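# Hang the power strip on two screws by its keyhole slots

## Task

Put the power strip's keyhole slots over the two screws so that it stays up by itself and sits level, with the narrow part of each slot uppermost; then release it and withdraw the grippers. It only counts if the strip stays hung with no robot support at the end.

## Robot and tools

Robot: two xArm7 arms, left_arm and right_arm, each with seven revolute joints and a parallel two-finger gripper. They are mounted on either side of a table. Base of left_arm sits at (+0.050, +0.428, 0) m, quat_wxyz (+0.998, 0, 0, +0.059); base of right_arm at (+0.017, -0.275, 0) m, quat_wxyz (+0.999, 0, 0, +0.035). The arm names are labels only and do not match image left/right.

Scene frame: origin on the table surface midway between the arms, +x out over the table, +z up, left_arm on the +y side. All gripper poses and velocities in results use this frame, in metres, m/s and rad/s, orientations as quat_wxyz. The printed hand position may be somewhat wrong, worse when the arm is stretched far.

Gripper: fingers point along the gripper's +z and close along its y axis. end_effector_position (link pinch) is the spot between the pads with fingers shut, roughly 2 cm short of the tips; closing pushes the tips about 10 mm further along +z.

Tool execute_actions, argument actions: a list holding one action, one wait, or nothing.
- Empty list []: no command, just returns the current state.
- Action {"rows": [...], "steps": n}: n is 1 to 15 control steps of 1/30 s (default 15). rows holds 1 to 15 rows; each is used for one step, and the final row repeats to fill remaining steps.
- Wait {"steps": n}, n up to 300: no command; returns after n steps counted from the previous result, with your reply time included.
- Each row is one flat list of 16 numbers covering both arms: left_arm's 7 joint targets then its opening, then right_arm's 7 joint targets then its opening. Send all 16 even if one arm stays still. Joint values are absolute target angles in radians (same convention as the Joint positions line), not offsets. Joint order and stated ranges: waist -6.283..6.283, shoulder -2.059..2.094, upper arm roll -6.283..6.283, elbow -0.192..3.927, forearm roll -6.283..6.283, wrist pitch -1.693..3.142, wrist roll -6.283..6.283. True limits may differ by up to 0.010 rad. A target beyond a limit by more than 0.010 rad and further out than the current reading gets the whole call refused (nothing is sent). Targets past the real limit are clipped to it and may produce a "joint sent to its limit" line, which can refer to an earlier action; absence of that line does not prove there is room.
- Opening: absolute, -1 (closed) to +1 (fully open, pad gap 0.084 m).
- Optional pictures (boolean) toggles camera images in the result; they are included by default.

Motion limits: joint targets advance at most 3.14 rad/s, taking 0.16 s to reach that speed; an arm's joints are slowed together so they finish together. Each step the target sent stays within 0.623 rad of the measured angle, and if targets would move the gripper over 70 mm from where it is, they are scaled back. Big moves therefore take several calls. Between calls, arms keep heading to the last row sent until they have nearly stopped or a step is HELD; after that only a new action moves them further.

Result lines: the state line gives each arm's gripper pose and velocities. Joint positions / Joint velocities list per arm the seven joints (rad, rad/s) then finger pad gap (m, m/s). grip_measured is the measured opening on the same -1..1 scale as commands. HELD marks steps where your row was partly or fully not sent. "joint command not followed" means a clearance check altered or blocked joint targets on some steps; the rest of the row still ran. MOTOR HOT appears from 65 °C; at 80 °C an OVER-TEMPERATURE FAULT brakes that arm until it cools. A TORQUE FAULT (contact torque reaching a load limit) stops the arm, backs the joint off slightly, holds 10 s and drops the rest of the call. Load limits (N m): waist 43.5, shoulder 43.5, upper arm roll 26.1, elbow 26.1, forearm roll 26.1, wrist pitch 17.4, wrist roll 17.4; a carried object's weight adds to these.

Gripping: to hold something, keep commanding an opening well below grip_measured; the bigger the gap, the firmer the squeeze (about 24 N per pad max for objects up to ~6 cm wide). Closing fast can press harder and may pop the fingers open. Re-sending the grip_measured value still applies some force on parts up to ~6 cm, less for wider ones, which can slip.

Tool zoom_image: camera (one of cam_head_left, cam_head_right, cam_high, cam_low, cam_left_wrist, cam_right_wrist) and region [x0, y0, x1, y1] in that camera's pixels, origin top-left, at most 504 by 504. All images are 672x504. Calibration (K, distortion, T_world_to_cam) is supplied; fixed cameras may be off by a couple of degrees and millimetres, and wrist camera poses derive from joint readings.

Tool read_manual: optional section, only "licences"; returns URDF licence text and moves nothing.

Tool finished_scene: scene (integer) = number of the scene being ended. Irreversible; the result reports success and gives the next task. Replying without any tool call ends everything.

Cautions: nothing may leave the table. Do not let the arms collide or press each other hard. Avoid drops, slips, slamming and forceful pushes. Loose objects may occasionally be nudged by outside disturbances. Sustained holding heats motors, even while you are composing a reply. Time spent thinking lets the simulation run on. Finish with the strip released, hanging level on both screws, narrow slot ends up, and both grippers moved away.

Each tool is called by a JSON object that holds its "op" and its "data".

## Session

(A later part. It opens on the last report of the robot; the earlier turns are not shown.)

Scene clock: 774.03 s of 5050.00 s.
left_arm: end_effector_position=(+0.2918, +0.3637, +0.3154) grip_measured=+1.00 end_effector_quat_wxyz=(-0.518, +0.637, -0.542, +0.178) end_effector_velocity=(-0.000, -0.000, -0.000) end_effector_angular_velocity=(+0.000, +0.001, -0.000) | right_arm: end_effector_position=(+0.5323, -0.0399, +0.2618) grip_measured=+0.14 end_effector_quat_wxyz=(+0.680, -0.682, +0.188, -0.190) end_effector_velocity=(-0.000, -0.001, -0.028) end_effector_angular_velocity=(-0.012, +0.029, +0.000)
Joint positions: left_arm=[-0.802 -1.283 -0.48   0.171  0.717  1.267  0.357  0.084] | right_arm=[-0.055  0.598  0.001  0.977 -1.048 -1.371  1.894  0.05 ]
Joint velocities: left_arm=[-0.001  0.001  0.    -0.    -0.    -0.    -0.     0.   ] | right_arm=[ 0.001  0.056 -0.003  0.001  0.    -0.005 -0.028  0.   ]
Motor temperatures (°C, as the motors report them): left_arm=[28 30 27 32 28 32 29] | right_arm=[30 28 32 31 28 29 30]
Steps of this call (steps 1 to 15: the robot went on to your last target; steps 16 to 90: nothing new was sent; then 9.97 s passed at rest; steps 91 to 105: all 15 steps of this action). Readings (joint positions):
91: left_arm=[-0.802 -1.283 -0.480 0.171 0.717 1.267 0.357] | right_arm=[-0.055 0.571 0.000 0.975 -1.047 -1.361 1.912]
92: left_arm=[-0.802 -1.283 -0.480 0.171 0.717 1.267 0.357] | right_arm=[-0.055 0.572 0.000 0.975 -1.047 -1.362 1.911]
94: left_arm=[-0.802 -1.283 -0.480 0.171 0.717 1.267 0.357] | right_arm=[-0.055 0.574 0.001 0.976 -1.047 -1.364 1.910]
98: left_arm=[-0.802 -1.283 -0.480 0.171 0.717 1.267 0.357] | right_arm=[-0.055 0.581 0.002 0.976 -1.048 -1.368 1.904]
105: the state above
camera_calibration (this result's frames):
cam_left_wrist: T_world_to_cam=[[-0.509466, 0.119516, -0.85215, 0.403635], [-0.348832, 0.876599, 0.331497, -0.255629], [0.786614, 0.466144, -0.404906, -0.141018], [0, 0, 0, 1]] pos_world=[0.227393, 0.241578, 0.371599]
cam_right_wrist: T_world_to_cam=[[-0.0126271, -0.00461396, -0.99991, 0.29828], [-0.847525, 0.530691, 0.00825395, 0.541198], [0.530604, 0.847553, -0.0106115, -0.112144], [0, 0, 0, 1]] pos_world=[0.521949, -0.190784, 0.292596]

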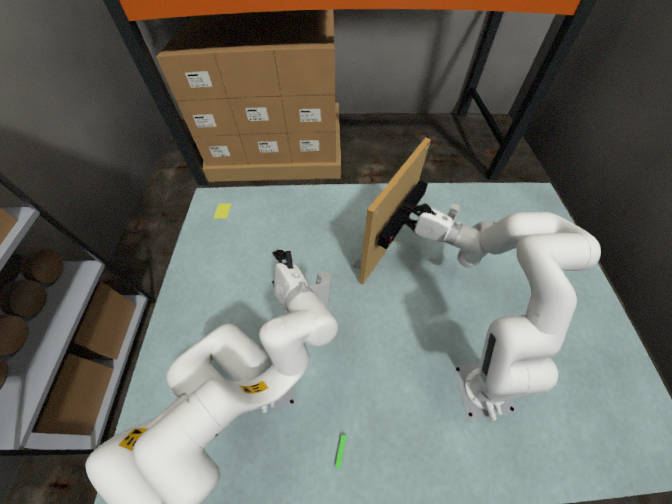

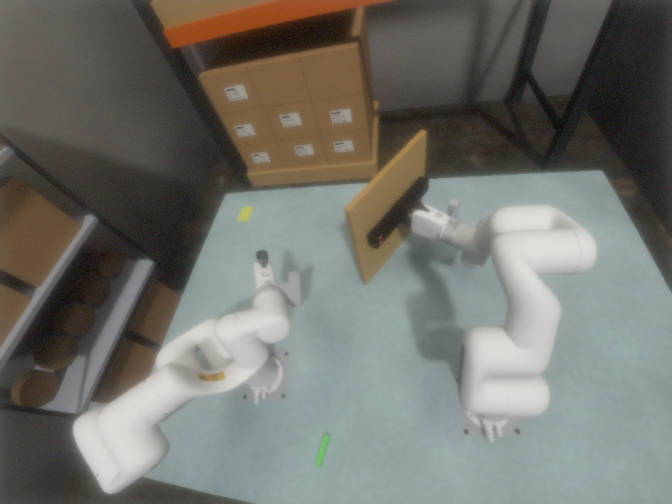

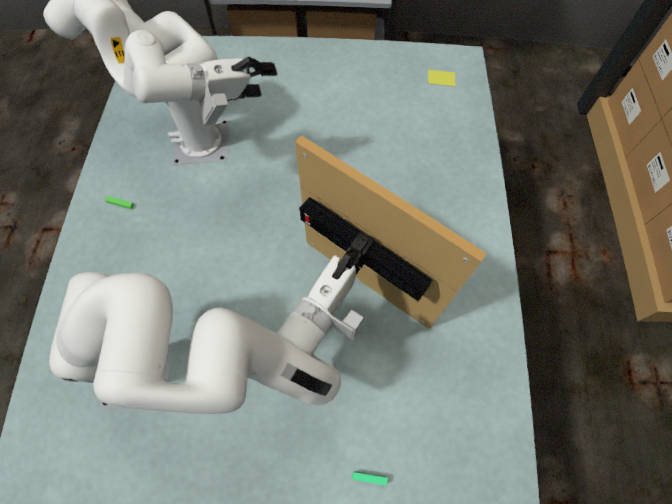

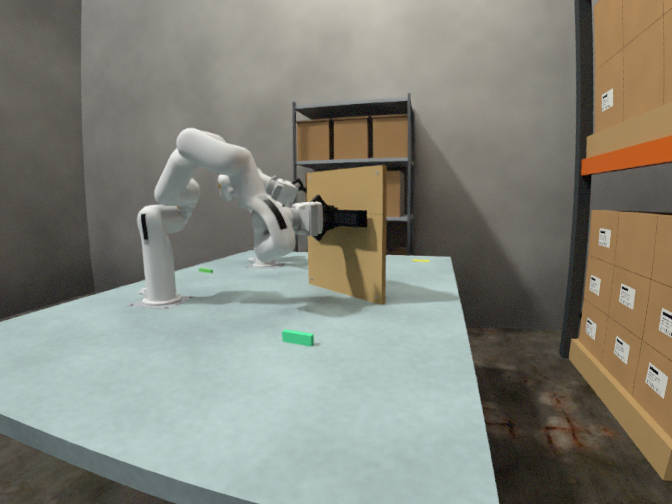

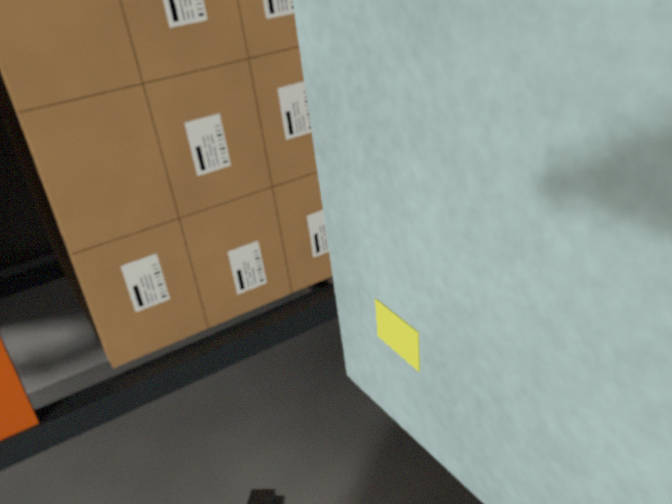

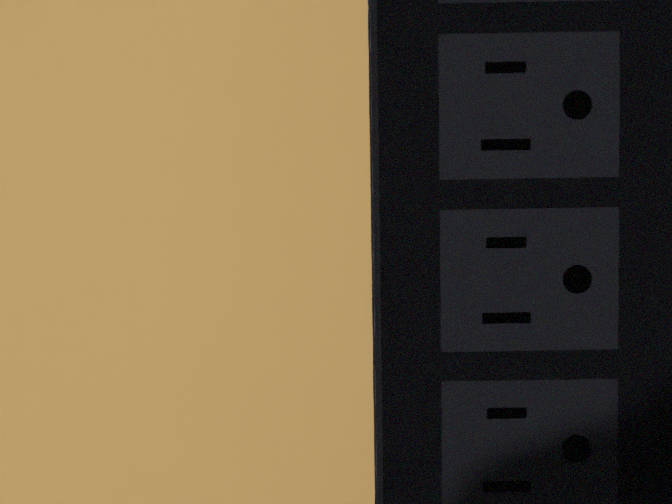

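Symmetric now. Continue down.

{"op": "execute_actions", "data": {"actions": [{"rows":[[-0.802,-1.283,-0.48,0.171,0.717,1.267,0.357,1,-0.056,0.607,0,0.979,-1.048,-1.3755,1.888,-0.9],[-0.802,-1.283,-0.48,0.171,0.717,1.267,0.357,1,-0.056,0.607,0,0.979,-1.048,-1.3755,1.888,-0.9],[-0.802,-1.283,-0.48,0.171,0.717,1.267,0.357,1,-0.056,0.607,0,0.979,-1.048,-1.3755,1.888,-0.9],[-0.802,-1.283,-0.48,0.171,0.717,1.267,0.357,1,-0.056,0.613,0,0.980,-1.048,-1.378,1.884,-0.9],[-0.802,-1.283,-0.48,0.171,0.717,1.267,0.357,1,-0.056,0.613,0,0.980,-1.048,-1.378,1.884,-0.9],[-0.802,-1.283,-0.48,0.171,0.717,1.267,0.357,1,-0.056,0.613,0,0.980,-1.048,-1.378,1.884,-0.9],[-0.802,-1.283,-0.48,0.171,0.717,1.267,0.357,1,-0.056,0.619,0,0.981,-1.048,-1.380,1.880,-0.9],[-0.802,-1.283,-0.48,0.171,0.717,1.267,0.357,1,-0.056,0.619,0,0.981,-1.048,-1.380,1.880,-0.9],[-0.802,-1.283,-0.48,0.171,0.717,1.267,0.357,1,-0.056,0.619,0,0.981,-1.048,-1.380,1.880,-0.9],[-0.802,-1.283,-0.48,0.171,0.717,1.267,0.357,1,-0.056,0.625,0,0.982,-1.048,-1.3825,1.876,-0.9]],"steps":15}]}}

{"op": "zoom_image", "data": {"camera": "cam_high", "region": [290,180,440,300]}}

Scene clock: 786.47 s of 5050.00 s.
left_arm: end_effector_position=(+0.2918, +0.3637, +0.3154) grip_measured=+1.00 end_effector_quat_wxyz=(-0.518, +0.637, -0.542, +0.178) end_effector_velocity=(-0.000, +0.001, +0.000) end_effector_angular_velocity=(+0.001, -0.001, +0.002) | right_arm: end_effector_position=(+0.5324, -0.0414, +0.2518) grip_measured=+0.14 end_effector_quat_wxyz=(+0.680, -0.683, +0.188, -0.189) end_effector_velocity=(-0.000, -0.000, -0.005) end_effector_angular_velocity=(-0.000, -0.003, +0.002)
Joint positions: left_arm=[-0.802 -1.283 -0.48   0.171  0.717  1.267  0.357  0.084] | right_arm=[-0.056  0.624 -0.     0.982 -1.048 -1.382  1.877  0.05 ]
Joint velocities: left_arm=[-0.    -0.001 -0.001  0.     0.     0.002  0.    -0.   ] | right_arm=[-0.     0.015 -0.001  0.004 -0.    -0.008 -0.011  0.   ]
Motor temperatures (°C, as the motors report them): left_arm=[28 30 27 32 28 32 29] | right_arm=[30 28 32 31 28 29 30]
Steps of this call (steps 1 to 15: the robot went on to your last target; steps 16 to 90: nothing new was sent; then 8.93 s passed at rest; steps 91 to 105: all 15 steps of this action). Readings (joint positions):
91: left_arm=[-0.802 -1.283 -0.480 0.171 0.717 1.267 0.357] | right_arm=[-0.056 0.601 -0.000 0.978 -1.048 -1.373 1.892]
92: left_arm=[-0.802 -1.283 -0.480 0.171 0.717 1.267 0.357] | right_arm=[-0.056 0.602 0.000 0.978 -1.048 -1.374 1.891]
94: left_arm=[-0.802 -1.283 -0.480 0.171 0.717 1.267 0.357] | right_arm=[-0.056 0.605 0.000 0.979 -1.048 -1.375 1.889]
98: left_arm=[-0.802 -1.283 -0.480 0.171 0.717 1.267 0.357] | right_arm=[-0.056 0.612 -0.000 0.980 -1.048 -1.378 1.884]
105: the state above
camera_calibration (this result's frames):
cam_left_wrist: T_world_to_cam=[[-0.509466, 0.119516, -0.85215, 0.403635], [-0.348832, 0.876599, 0.331497, -0.255629], [0.786613, 0.466144, -0.404907, -0.141018], [0, 0, 0, 1]] pos_world=[0.227393, 0.241578, 0.371599]
cam_right_wrist: T_world_to_cam=[[-0.0147275, -0.0059719, -0.999874, 0.289286], [-0.847998, 0.529918, 0.00932548, 0.542059], [0.529795, 0.848028, -0.0128685, -0.11005], [0, 0, 0, 1]] pos_world=[0.52223, -0.192194, 0.282779]

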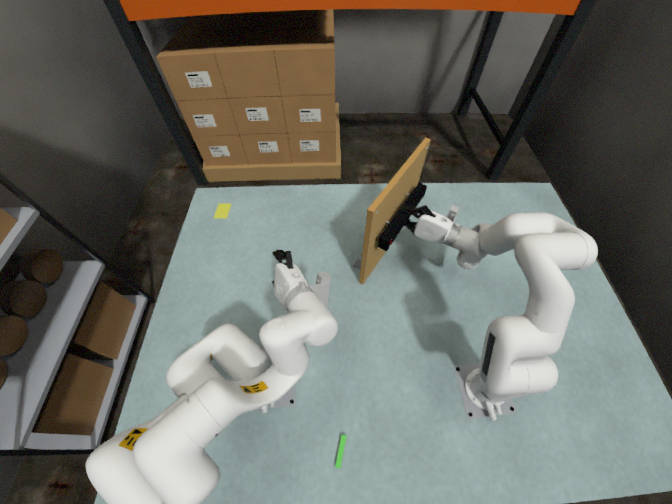

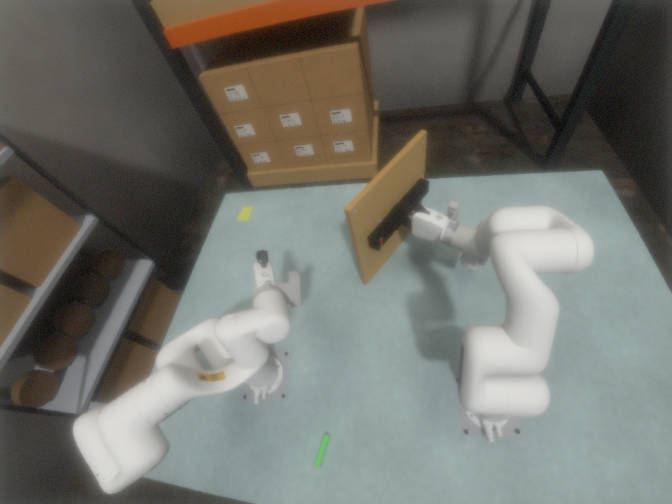

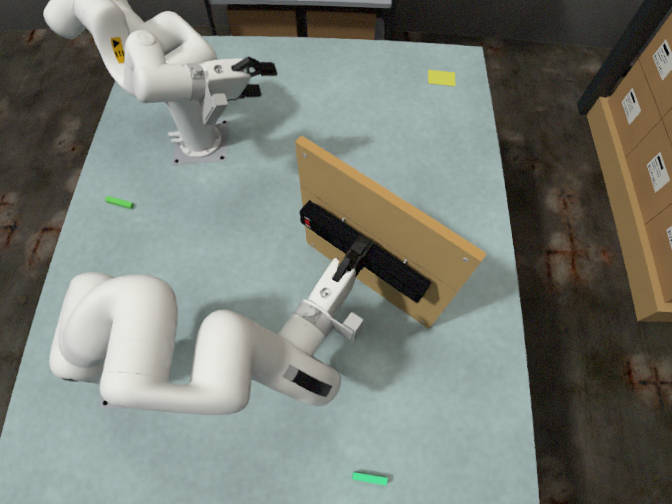

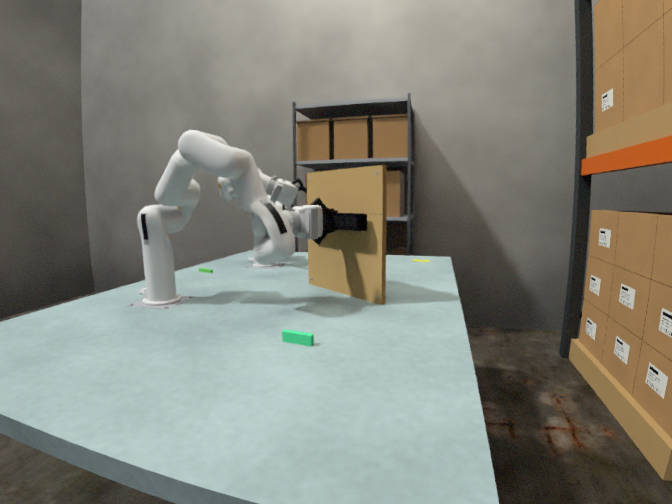

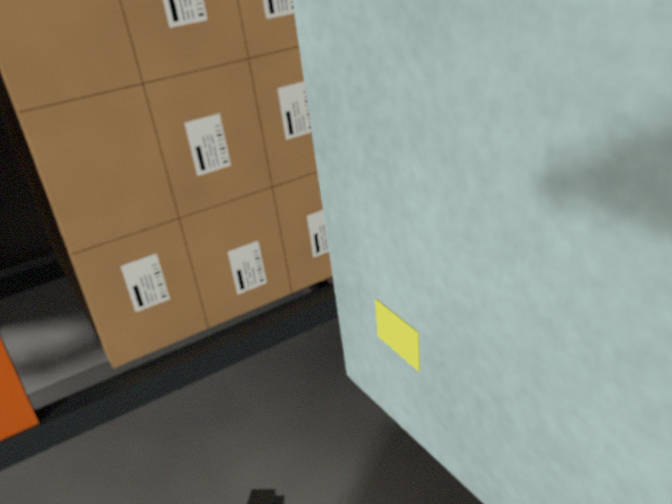

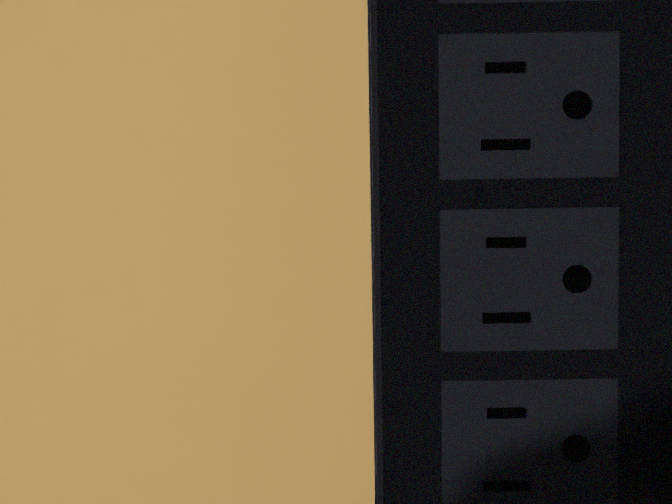

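Region (290, 180, 440, 300) of cam_high's 672x504 image, scaled by 3.360, with more detail than that image has; it fills the top 403 rows of this view, and the rest is white.

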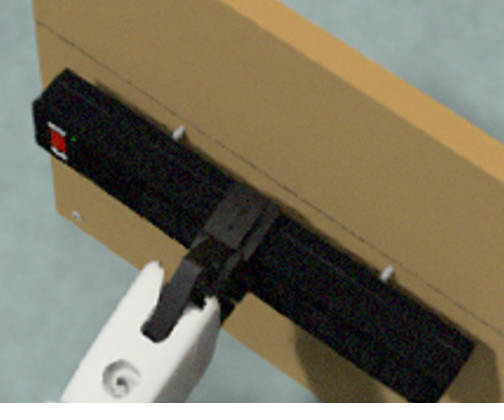

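{"op": "execute_actions", "data": {"actions": [{"rows":[[-0.802,-1.283,-0.48,0.171,0.717,1.267,0.357,1,-0.056,0.631,0,0.983,-1.048,-1.385,1.872,-0.9],[-0.802,-1.283,-0.48,0.171,0.717,1.267,0.357,1,-0.056,0.631,0,0.983,-1.048,-1.385,1.872,-0.9],[-0.802,-1.283,-0.48,0.171,0.717,1.267,0.357,1,-0.056,0.631,0,0.983,-1.048,-1.385,1.872,-0.9],[-0.802,-1.283,-0.48,0.171,0.717,1.267,0.357,1,-0.056,0.637,0,0.984,-1.048,-1.387,1.868,-0.9],[-0.802,-1.283,-0.48,0.171,0.717,1.267,0.357,1,-0.056,0.637,0,0.984,-1.048,-1.387,1.868,-0.9],[-0.802,-1.283,-0.48,0.171,0.717,1.267,0.357,1,-0.056,0.637,0,0.984,-1.048,-1.387,1.868,-0.9],[-0.802,-1.283,-0.48,0.171,0.717,1.267,0.357,1,-0.056,0.643,0,0.985,-1.048,-1.3895,1.864,-0.9]],"steps":15}]}}

{"op": "zoom_image", "data": {"camera": "cam_high", "region": [290,180,440,300]}}

Scene clock: 796.50 s of 5050.00 s.
left_arm: end_effector_position=(+0.2918, +0.3637, +0.3154) grip_measured=+1.00 end_effector_quat_wxyz=(-0.518, +0.637, -0.542, +0.178) end_effector_velocity=(-0.000, -0.000, +0.001) end_effector_angular_velocity=(-0.001, -0.001, -0.001) | right_arm: end_effector_position=(+0.5321, -0.0416, +0.2449) grip_measured=+0.14 end_effector_quat_wxyz=(+0.680, -0.684, +0.188, -0.188) end_effector_velocity=(-0.000, +0.000, +0.000) end_effector_angular_velocity=(+0.001, -0.005, +0.002)
Joint positions: left_arm=[-0.802 -1.283 -0.48   0.171  0.717  1.267  0.357  0.084] | right_arm=[-0.056  0.643 -0.     0.985 -1.048 -1.389  1.864  0.05 ]
Joint velocities: left_arm=[ 0.    -0.001 -0.     0.001  0.    -0.    -0.     0.   ] | right_arm=[ 0.     0.002  0.001  0.003 -0.001 -0.003 -0.004 -0.   ]
Motor temperatures (°C, as the motors report them): left_arm=[28 30 27 32 28 32 29] | right_arm=[30 28 32 31 28 29 30]
Steps of this call (steps 1 to 15: the robot went on to your last target; steps 16 to 90: nothing new was sent; then 6.53 s passed at rest; steps 91 to 105: all 15 steps of this action). Readings (joint positions):
91: left_arm=[-0.802 -1.283 -0.480 0.171 0.717 1.267 0.357] | right_arm=[-0.056 0.625 -0.000 0.982 -1.048 -1.383 1.876]
92: left_arm=[-0.802 -1.283 -0.480 0.171 0.717 1.267 0.357] | right_arm=[-0.056 0.626 0.000 0.982 -1.048 -1.383 1.875]
94: left_arm=[-0.802 -1.283 -0.480 0.171 0.717 1.267 0.357] | right_arm=[-0.056 0.629 0.000 0.983 -1.048 -1.384 1.873]
98: left_arm=[-0.802 -1.283 -0.480 0.171 0.717 1.267 0.357] | right_arm=[-0.056 0.636 -0.000 0.984 -1.048 -1.387 1.868]
105: the state above
camera_calibration (this result's frames):
cam_left_wrist: T_world_to_cam=[[-0.509466, 0.119516, -0.85215, 0.403635], [-0.348832, 0.876599, 0.331497, -0.255629], [0.786614, 0.466144, -0.404906, -0.141018], [0, 0, 0, 1]] pos_world=[0.227393, 0.241578, 0.371599]
cam_right_wrist: T_world_to_cam=[[-0.0154146, -0.00650689, -0.99986, 0.282782], [-0.849213, 0.527962, 0.0096562, 0.542392], [0.527826, 0.849243, -0.013664, -0.108506], [0, 0, 0, 1]] pos_world=[0.522238, -0.192375, 0.276022]

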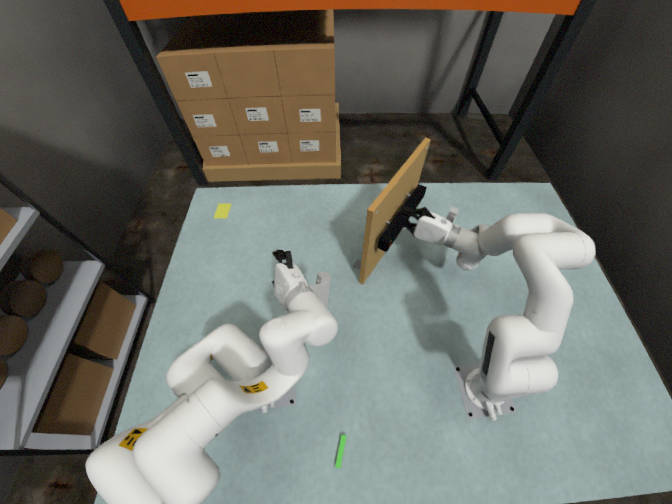

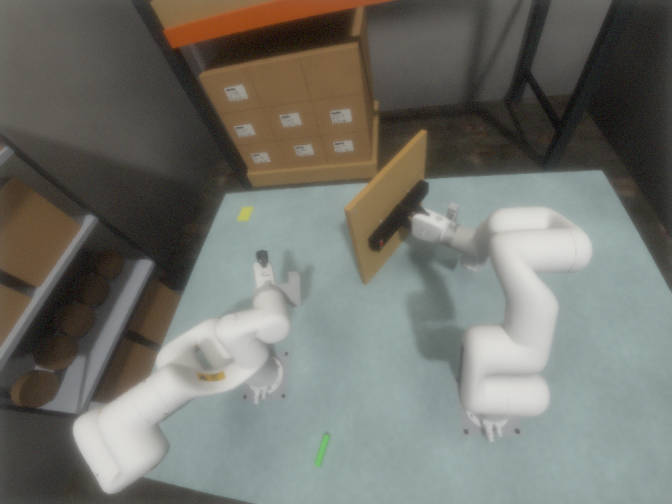

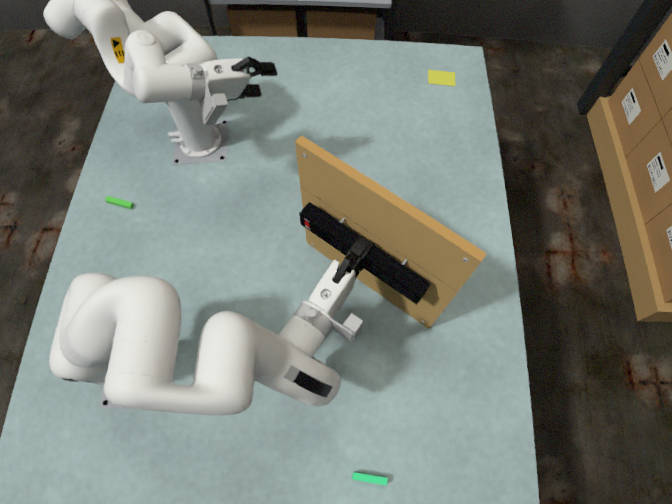

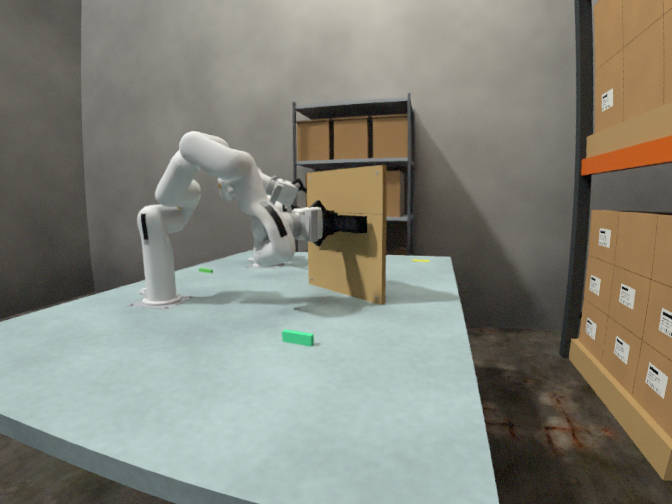

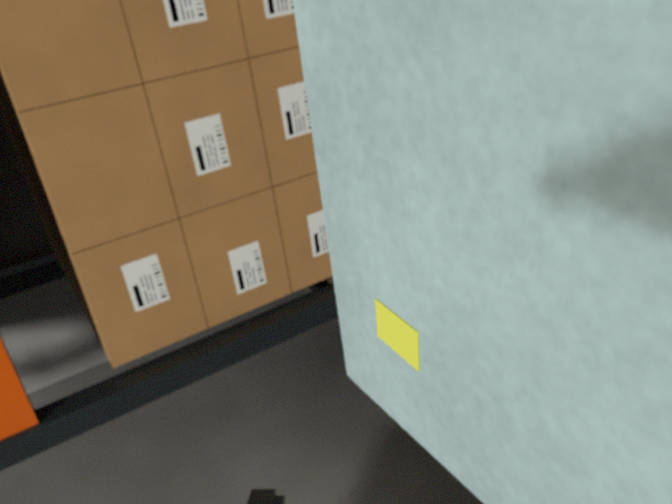

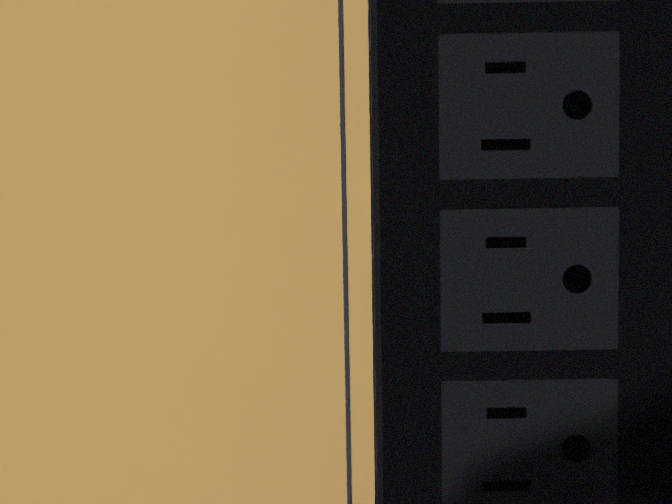

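Region (290, 180, 440, 300) of cam_high's 672x504 image, scaled by 3.360, with more detail than that image has; it fills the top 403 rows of this view, and the rest is white.

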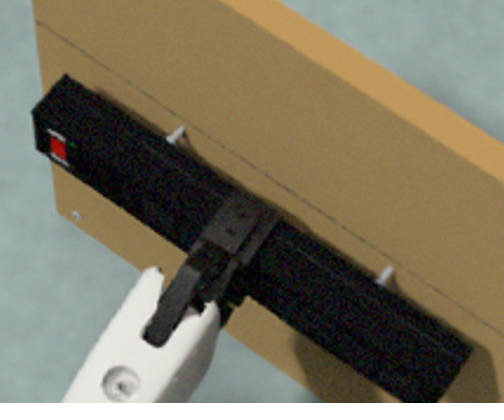

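{"op": "execute_actions", "data": {"actions": [{"rows":[[-0.802,-1.283,-0.48,0.171,0.717,1.267,0.357,1,-0.060,0.634,0,0.966,-1.014,-1.3885,1.842,-1],[-0.802,-1.283,-0.48,0.171,0.717,1.267,0.357,1,-0.060,0.634,0,0.966,-1.014,-1.3885,1.842,-1],[-0.802,-1.283,-0.48,0.171,0.717,1.267,0.357,1,-0.060,0.634,0,0.966,-1.014,-1.3885,1.842,-1],[-0.802,-1.283,-0.48,0.171,0.717,1.267,0.357,1,-0.060,0.634,0,0.966,-1.014,-1.3885,1.842,-1],[-0.802,-1.283,-0.48,0.171,0.717,1.267,0.357,1,-0.060,0.634,0,0.966,-1.014,-1.3885,1.842,-1],[-0.802,-1.283,-0.48,0.171,0.717,1.267,0.357,1,-0.060,0.61,0,0.965,-1.014,-1.379,1.858,-1],[-0.802,-1.283,-0.48,0.171,0.717,1.267,0.357,1,-0.060,0.61,0,0.965,-1.014,-1.379,1.858,-1],[-0.802,-1.283,-0.48,0.171,0.717,1.267,0.357,1,-0.060,0.585,0,0.963,-1.014,-1.369,1.875,-1],[-0.802,-1.283,-0.48,0.171,0.717,1.267,0.357,1,-0.060,0.585,0,0.963,-1.014,-1.369,1.875,-1],[-0.802,-1.283,-0.48,0.171,0.717,1.267,0.357,1,-0.060,0.565,0,0.962,-1.014,-1.361,1.888,-1]],"steps":15}]}}

{"op": "zoom_image", "data": {"camera": "cam_high", "region": [290,180,440,300]}}

Scene clock: 818.57 s of 5050.00 s.
left_arm: end_effector_position=(+0.2918, +0.3637, +0.3154) grip_measured=+1.00 end_effector_quat_wxyz=(-0.518, +0.637, -0.542, +0.178) end_effector_velocity=(-0.000, +0.000, -0.001) end_effector_angular_velocity=(+0.001, +0.001, +0.001) | right_arm: end_effector_position=(+0.5383, -0.0472, +0.2721) grip_measured=+0.14 end_effector_quat_wxyz=(+0.678, -0.677, +0.195, -0.209) end_effector_velocity=(+0.002, -0.005, +0.020) end_effector_angular_velocity=(+0.017, +0.018, -0.022)
Joint positions: left_arm=[-0.802 -1.283 -0.48   0.171  0.717  1.267  0.357  0.084] | right_arm=[-0.06   0.57   0.     0.963 -1.015 -1.364  1.883  0.05 ]
Joint velocities: left_arm=[-0.     0.    -0.    -0.001 -0.     0.001 -0.001  0.   ] | right_arm=[-0.004 -0.058 -0.003 -0.018  0.01   0.021  0.057 -0.001]
Motor temperatures (°C, as the motors report them): left_arm=[28 30 27 32 28 32 29] | right_arm=[30 28 32 31 28 29 30]
Steps of this call (steps 1 to 15: the robot went on to your last target; steps 16 to 90: nothing new was sent; then 18.57 s passed at rest; steps 91 to 105: all 15 steps of this action). Readings (joint positions):
91: left_arm=[-0.802 -1.283 -0.480 0.171 0.717 1.267 0.357] | right_arm=[-0.056 0.643 0.000 0.985 -1.048 -1.389 1.864]
92: left_arm=[-0.802 -1.283 -0.480 0.171 0.717 1.267 0.357] | right_arm=[-0.056 0.642 0.000 0.983 -1.044 -1.389 1.861]
94: left_arm=[-0.802 -1.283 -0.480 0.171 0.717 1.267 0.357] | right_arm=[-0.058 0.638 0.000 0.974 -1.029 -1.389 1.851]
98: left_arm=[-0.802 -1.283 -0.480 0.171 0.717 1.267 0.357] | right_arm=[-0.060 0.627 -0.001 0.966 -1.017 -1.384 1.851]
105: the state above
camera_calibration (this result's frames):
cam_left_wrist: T_world_to_cam=[[-0.509466, 0.119516, -0.85215, 0.403635], [-0.348832, 0.876599, 0.331497, -0.255629], [0.786613, 0.466144, -0.404907, -0.141018], [0, 0, 0, 1]] pos_world=[0.227393, 0.241578, 0.371599]
cam_right_wrist: T_world_to_cam=[[0.00501288, -0.0043994, -0.999978, 0.299197], [-0.826097, 0.563489, -0.00662029, 0.544105], [0.563505, 0.826112, -0.000809625, -0.130438], [0, 0, 0, 1]] pos_world=[0.521486, -0.197525, 0.302687]

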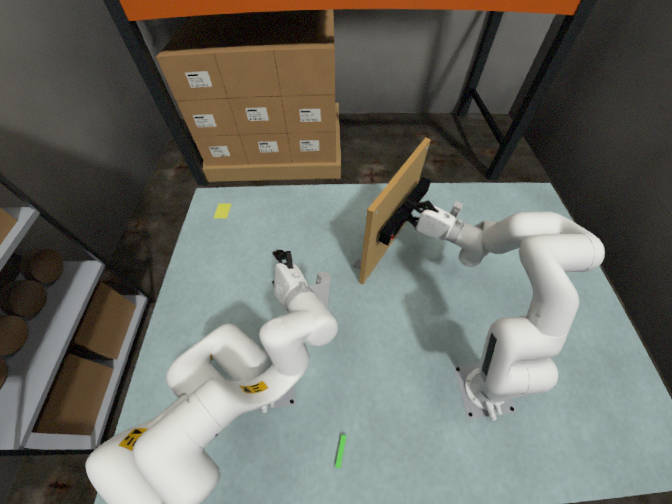

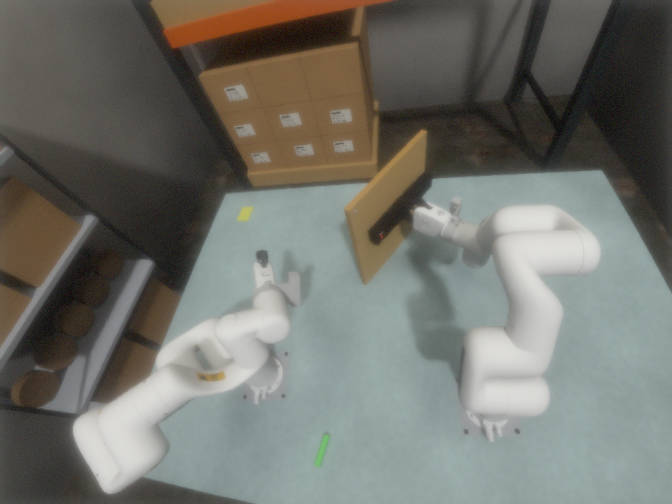

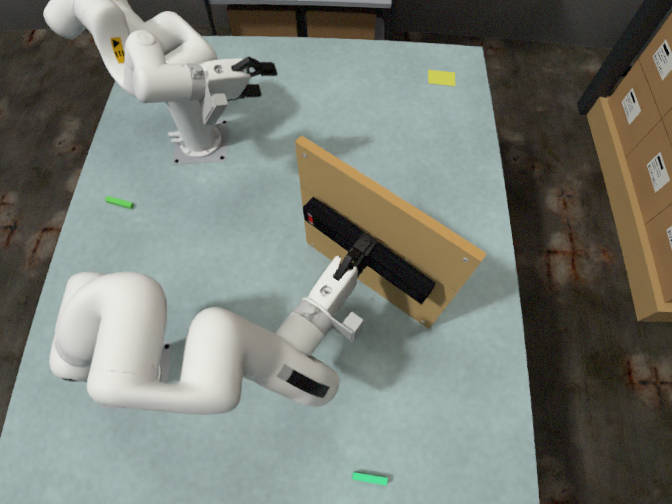

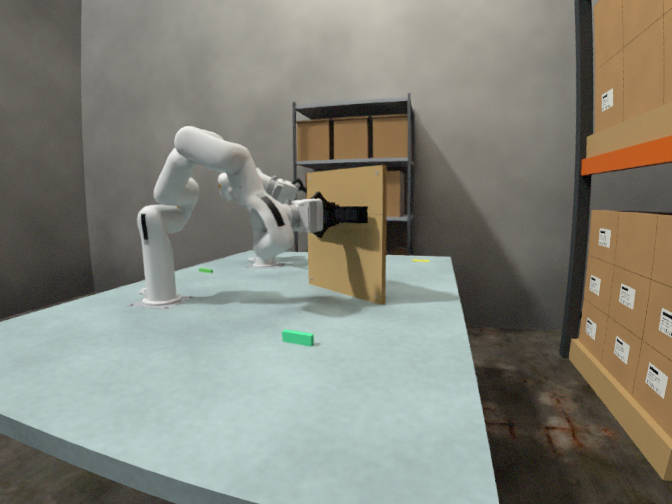

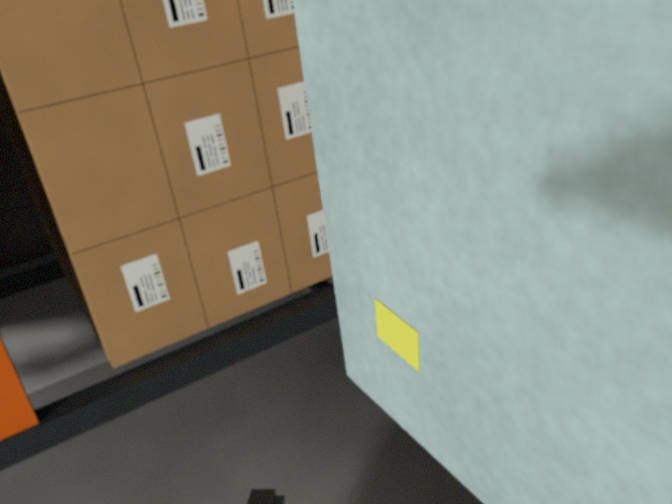

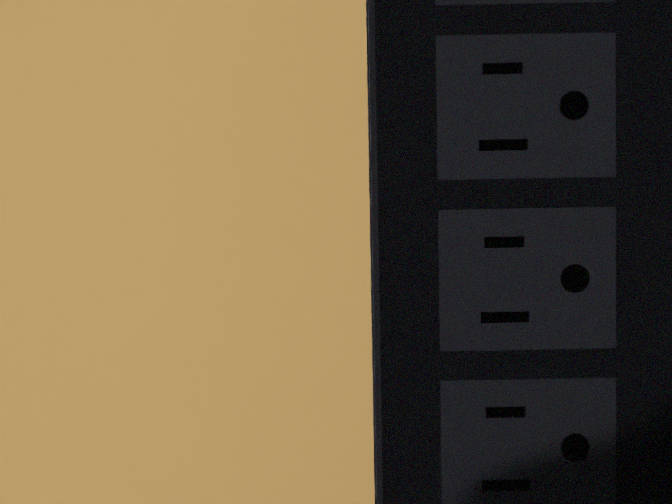

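Region (290, 180, 440, 300) of cam_high's 672x504 image, scaled by 3.360, with more detail than that image has; it fills the top 403 rows of this view, and the rest is white.

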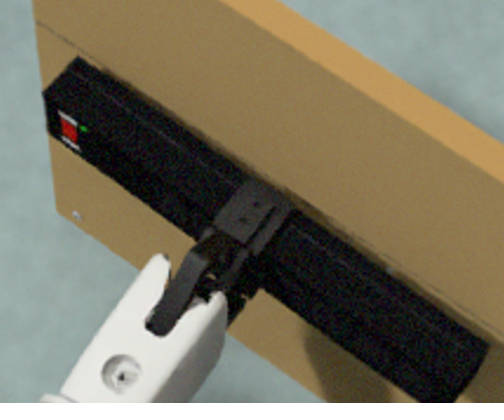

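{"op": "execute_actions", "data": {"actions": [{"rows":[[-0.802,-1.283,-0.48,0.171,0.717,1.267,0.357,1,-0.0555,0.5635,0,0.953,-1.014,-1.362,1.886,-1],[-0.802,-1.283,-0.48,0.171,0.717,1.267,0.357,1,-0.0555,0.5635,0,0.953,-1.014,-1.362,1.886,-1],[-0.802,-1.283,-0.48,0.171,0.717,1.267,0.357,1,-0.0555,0.5635,0,0.953,-1.014,-1.362,1.886,-1],[-0.802,-1.283,-0.48,0.171,0.717,1.267,0.357,1,-0.0555,0.5635,0,0.953,-1.014,-1.362,1.886,-1],[-0.802,-1.283,-0.48,0.171,0.717,1.267,0.357,1,-0.0555,0.5635,0,0.953,-1.014,-1.362,1.886,-1],[-0.802,-1.283,-0.48,0.171,0.717,1.267,0.357,1,-0.0555,0.5635,0,0.953,-1.014,-1.362,1.886,-1],[-0.802,-1.283,-0.48,0.171,0.717,1.267,0.357,1,-0.051,0.5655,0,0.957,-1.010,-1.360,1.887,-1],[-0.802,-1.283,-0.48,0.171,0.717,1.267,0.357,1,-0.051,0.5655,0,0.957,-1.010,-1.360,1.887,-1],[-0.802,-1.283,-0.48,0.171,0.717,1.267,0.357,1,-0.051,0.5655,0,0.957,-1.010,-1.360,1.887,-1],[-0.802,-1.283,-0.48,0.171,0.717,1.267,0.357,1,-0.046,0.567,0,0.961,-1.006,-1.358,1.888,-1]],"steps":15}]}}

{"op": "zoom_image", "data": {"camera": "cam_high", "region": [290,180,440,300]}}

Scene clock: 831.03 s of 5050.00 s.
left_arm: end_effector_position=(+0.2918, +0.3637, +0.3154) grip_measured=+1.00 end_effector_quat_wxyz=(-0.518, +0.637, -0.542, +0.178) end_effector_velocity=(-0.000, +0.001, -0.000) end_effector_angular_velocity=(+0.001, +0.001, +0.002) | right_arm: end_effector_position=(+0.5372, -0.0431, +0.2726) grip_measured=+0.14 end_effector_quat_wxyz=(+0.678, -0.677, +0.197, -0.207) end_effector_velocity=(-0.000, +0.001, -0.000) end_effector_angular_velocity=(+0.002, +0.000, +0.001)
Joint positions: left_arm=[-0.802 -1.283 -0.48   0.171  0.717  1.267  0.357  0.084] | right_arm=[-0.048  0.566 -0.002  0.959 -1.007 -1.36   1.888  0.05 ]
Joint velocities: left_arm=[ 0.     0.     0.    -0.001  0.     0.002 -0.    -0.   ] | right_arm=[ 0.008  0.002 -0.005  0.     0.004 -0.003  0.001 -0.   ]
Motor temperatures (°C, as the motors report them): left_arm=[28 30 27 32 28 32 29] | right_arm=[30 29 32 31 28 29 30]
Steps of this call (steps 1 to 15: the robot went on to your last target; steps 16 to 90: nothing new was sent; then 8.97 s passed at rest; steps 91 to 105: all 15 steps of this action). Readings (joint positions):
91: left_arm=[-0.802 -1.283 -0.480 0.171 0.717 1.267 0.357] | right_arm=[-0.060 0.565 -0.000 0.962 -1.014 -1.361 1.888]
92: left_arm=[-0.802 -1.283 -0.480 0.171 0.717 1.267 0.357] | right_arm=[-0.059 0.565 -0.000 0.961 -1.014 -1.361 1.888]
94: left_arm=[-0.802 -1.283 -0.480 0.171 0.717 1.267 0.357] | right_arm=[-0.057 0.564 0.000 0.957 -1.014 -1.362 1.887]
98: left_arm=[-0.802 -1.283 -0.480 0.171 0.717 1.267 0.357] | right_arm=[-0.055 0.564 0.000 0.955 -1.013 -1.362 1.886]
105: the state above
camera_calibration (this result's frames):
cam_left_wrist: T_world_to_cam=[[-0.509466, 0.119516, -0.85215, 0.403635], [-0.348832, 0.876599, 0.331497, -0.255629], [0.786613, 0.466144, -0.404907, -0.141018], [0, 0, 0, 1]] pos_world=[0.227393, 0.241578, 0.371599]
cam_right_wrist: T_world_to_cam=[[-0.00021612, -0.00292932, -0.999996, 0.302554], [-0.827021, 0.562169, -0.00146805, 0.539937], [0.562171, 0.827017, -0.00254411, -0.131966], [0, 0, 0, 1]] pos_world=[0.520792, -0.193512, 0.30301]

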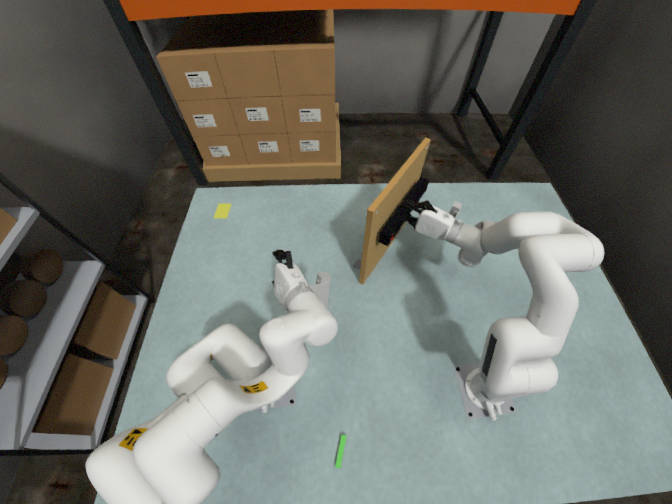

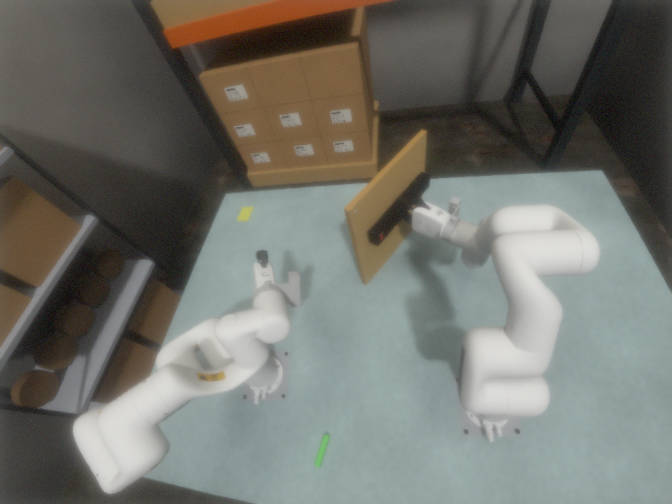

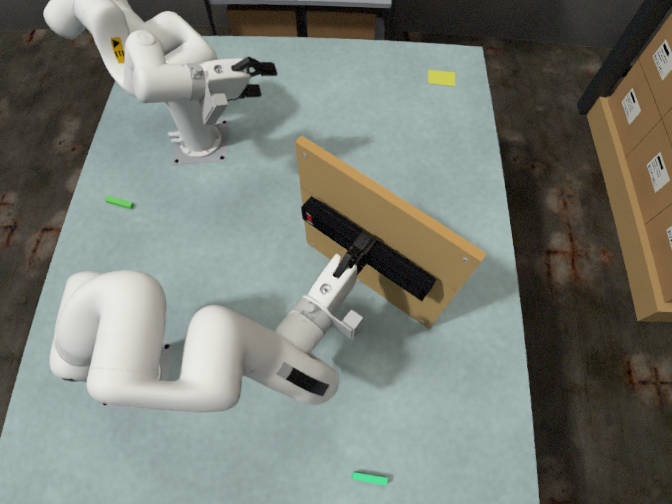

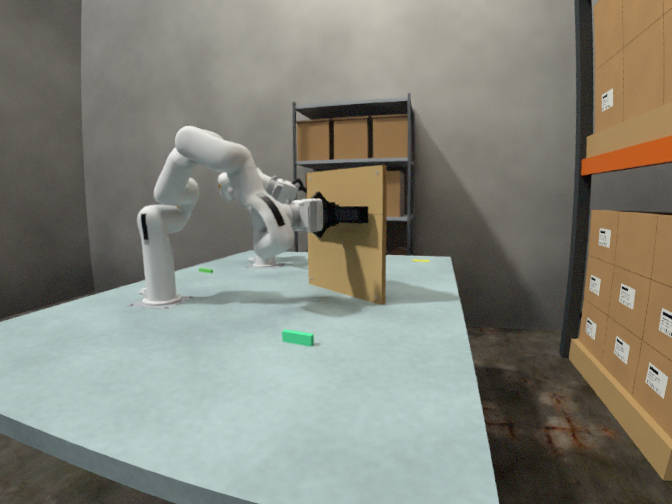

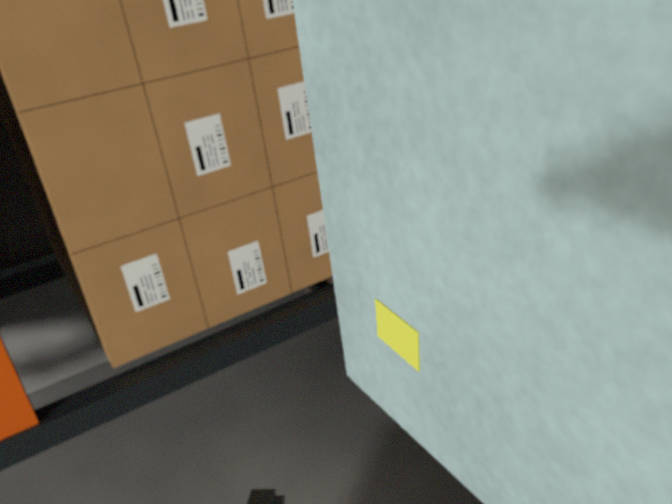

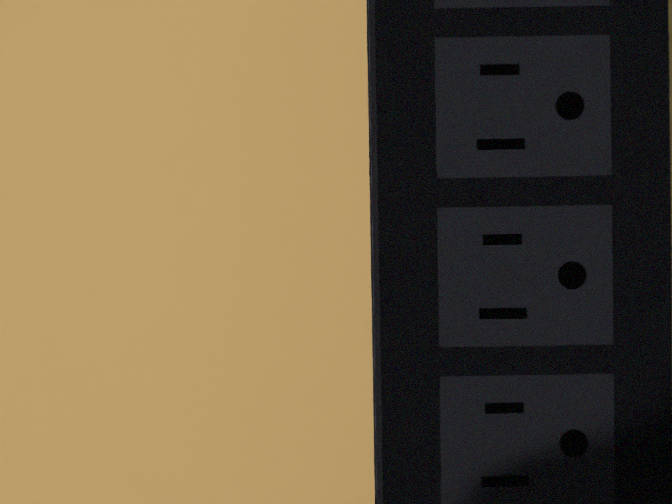

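Region (290, 180, 440, 300) of cam_high's 672x504 image, scaled by 3.360, with more detail than that image has; it fills the top 403 rows of this view, and the rest is white.

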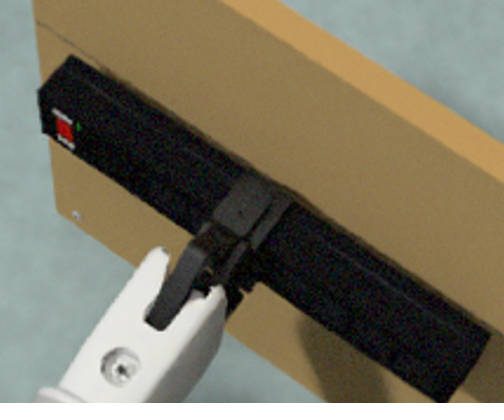

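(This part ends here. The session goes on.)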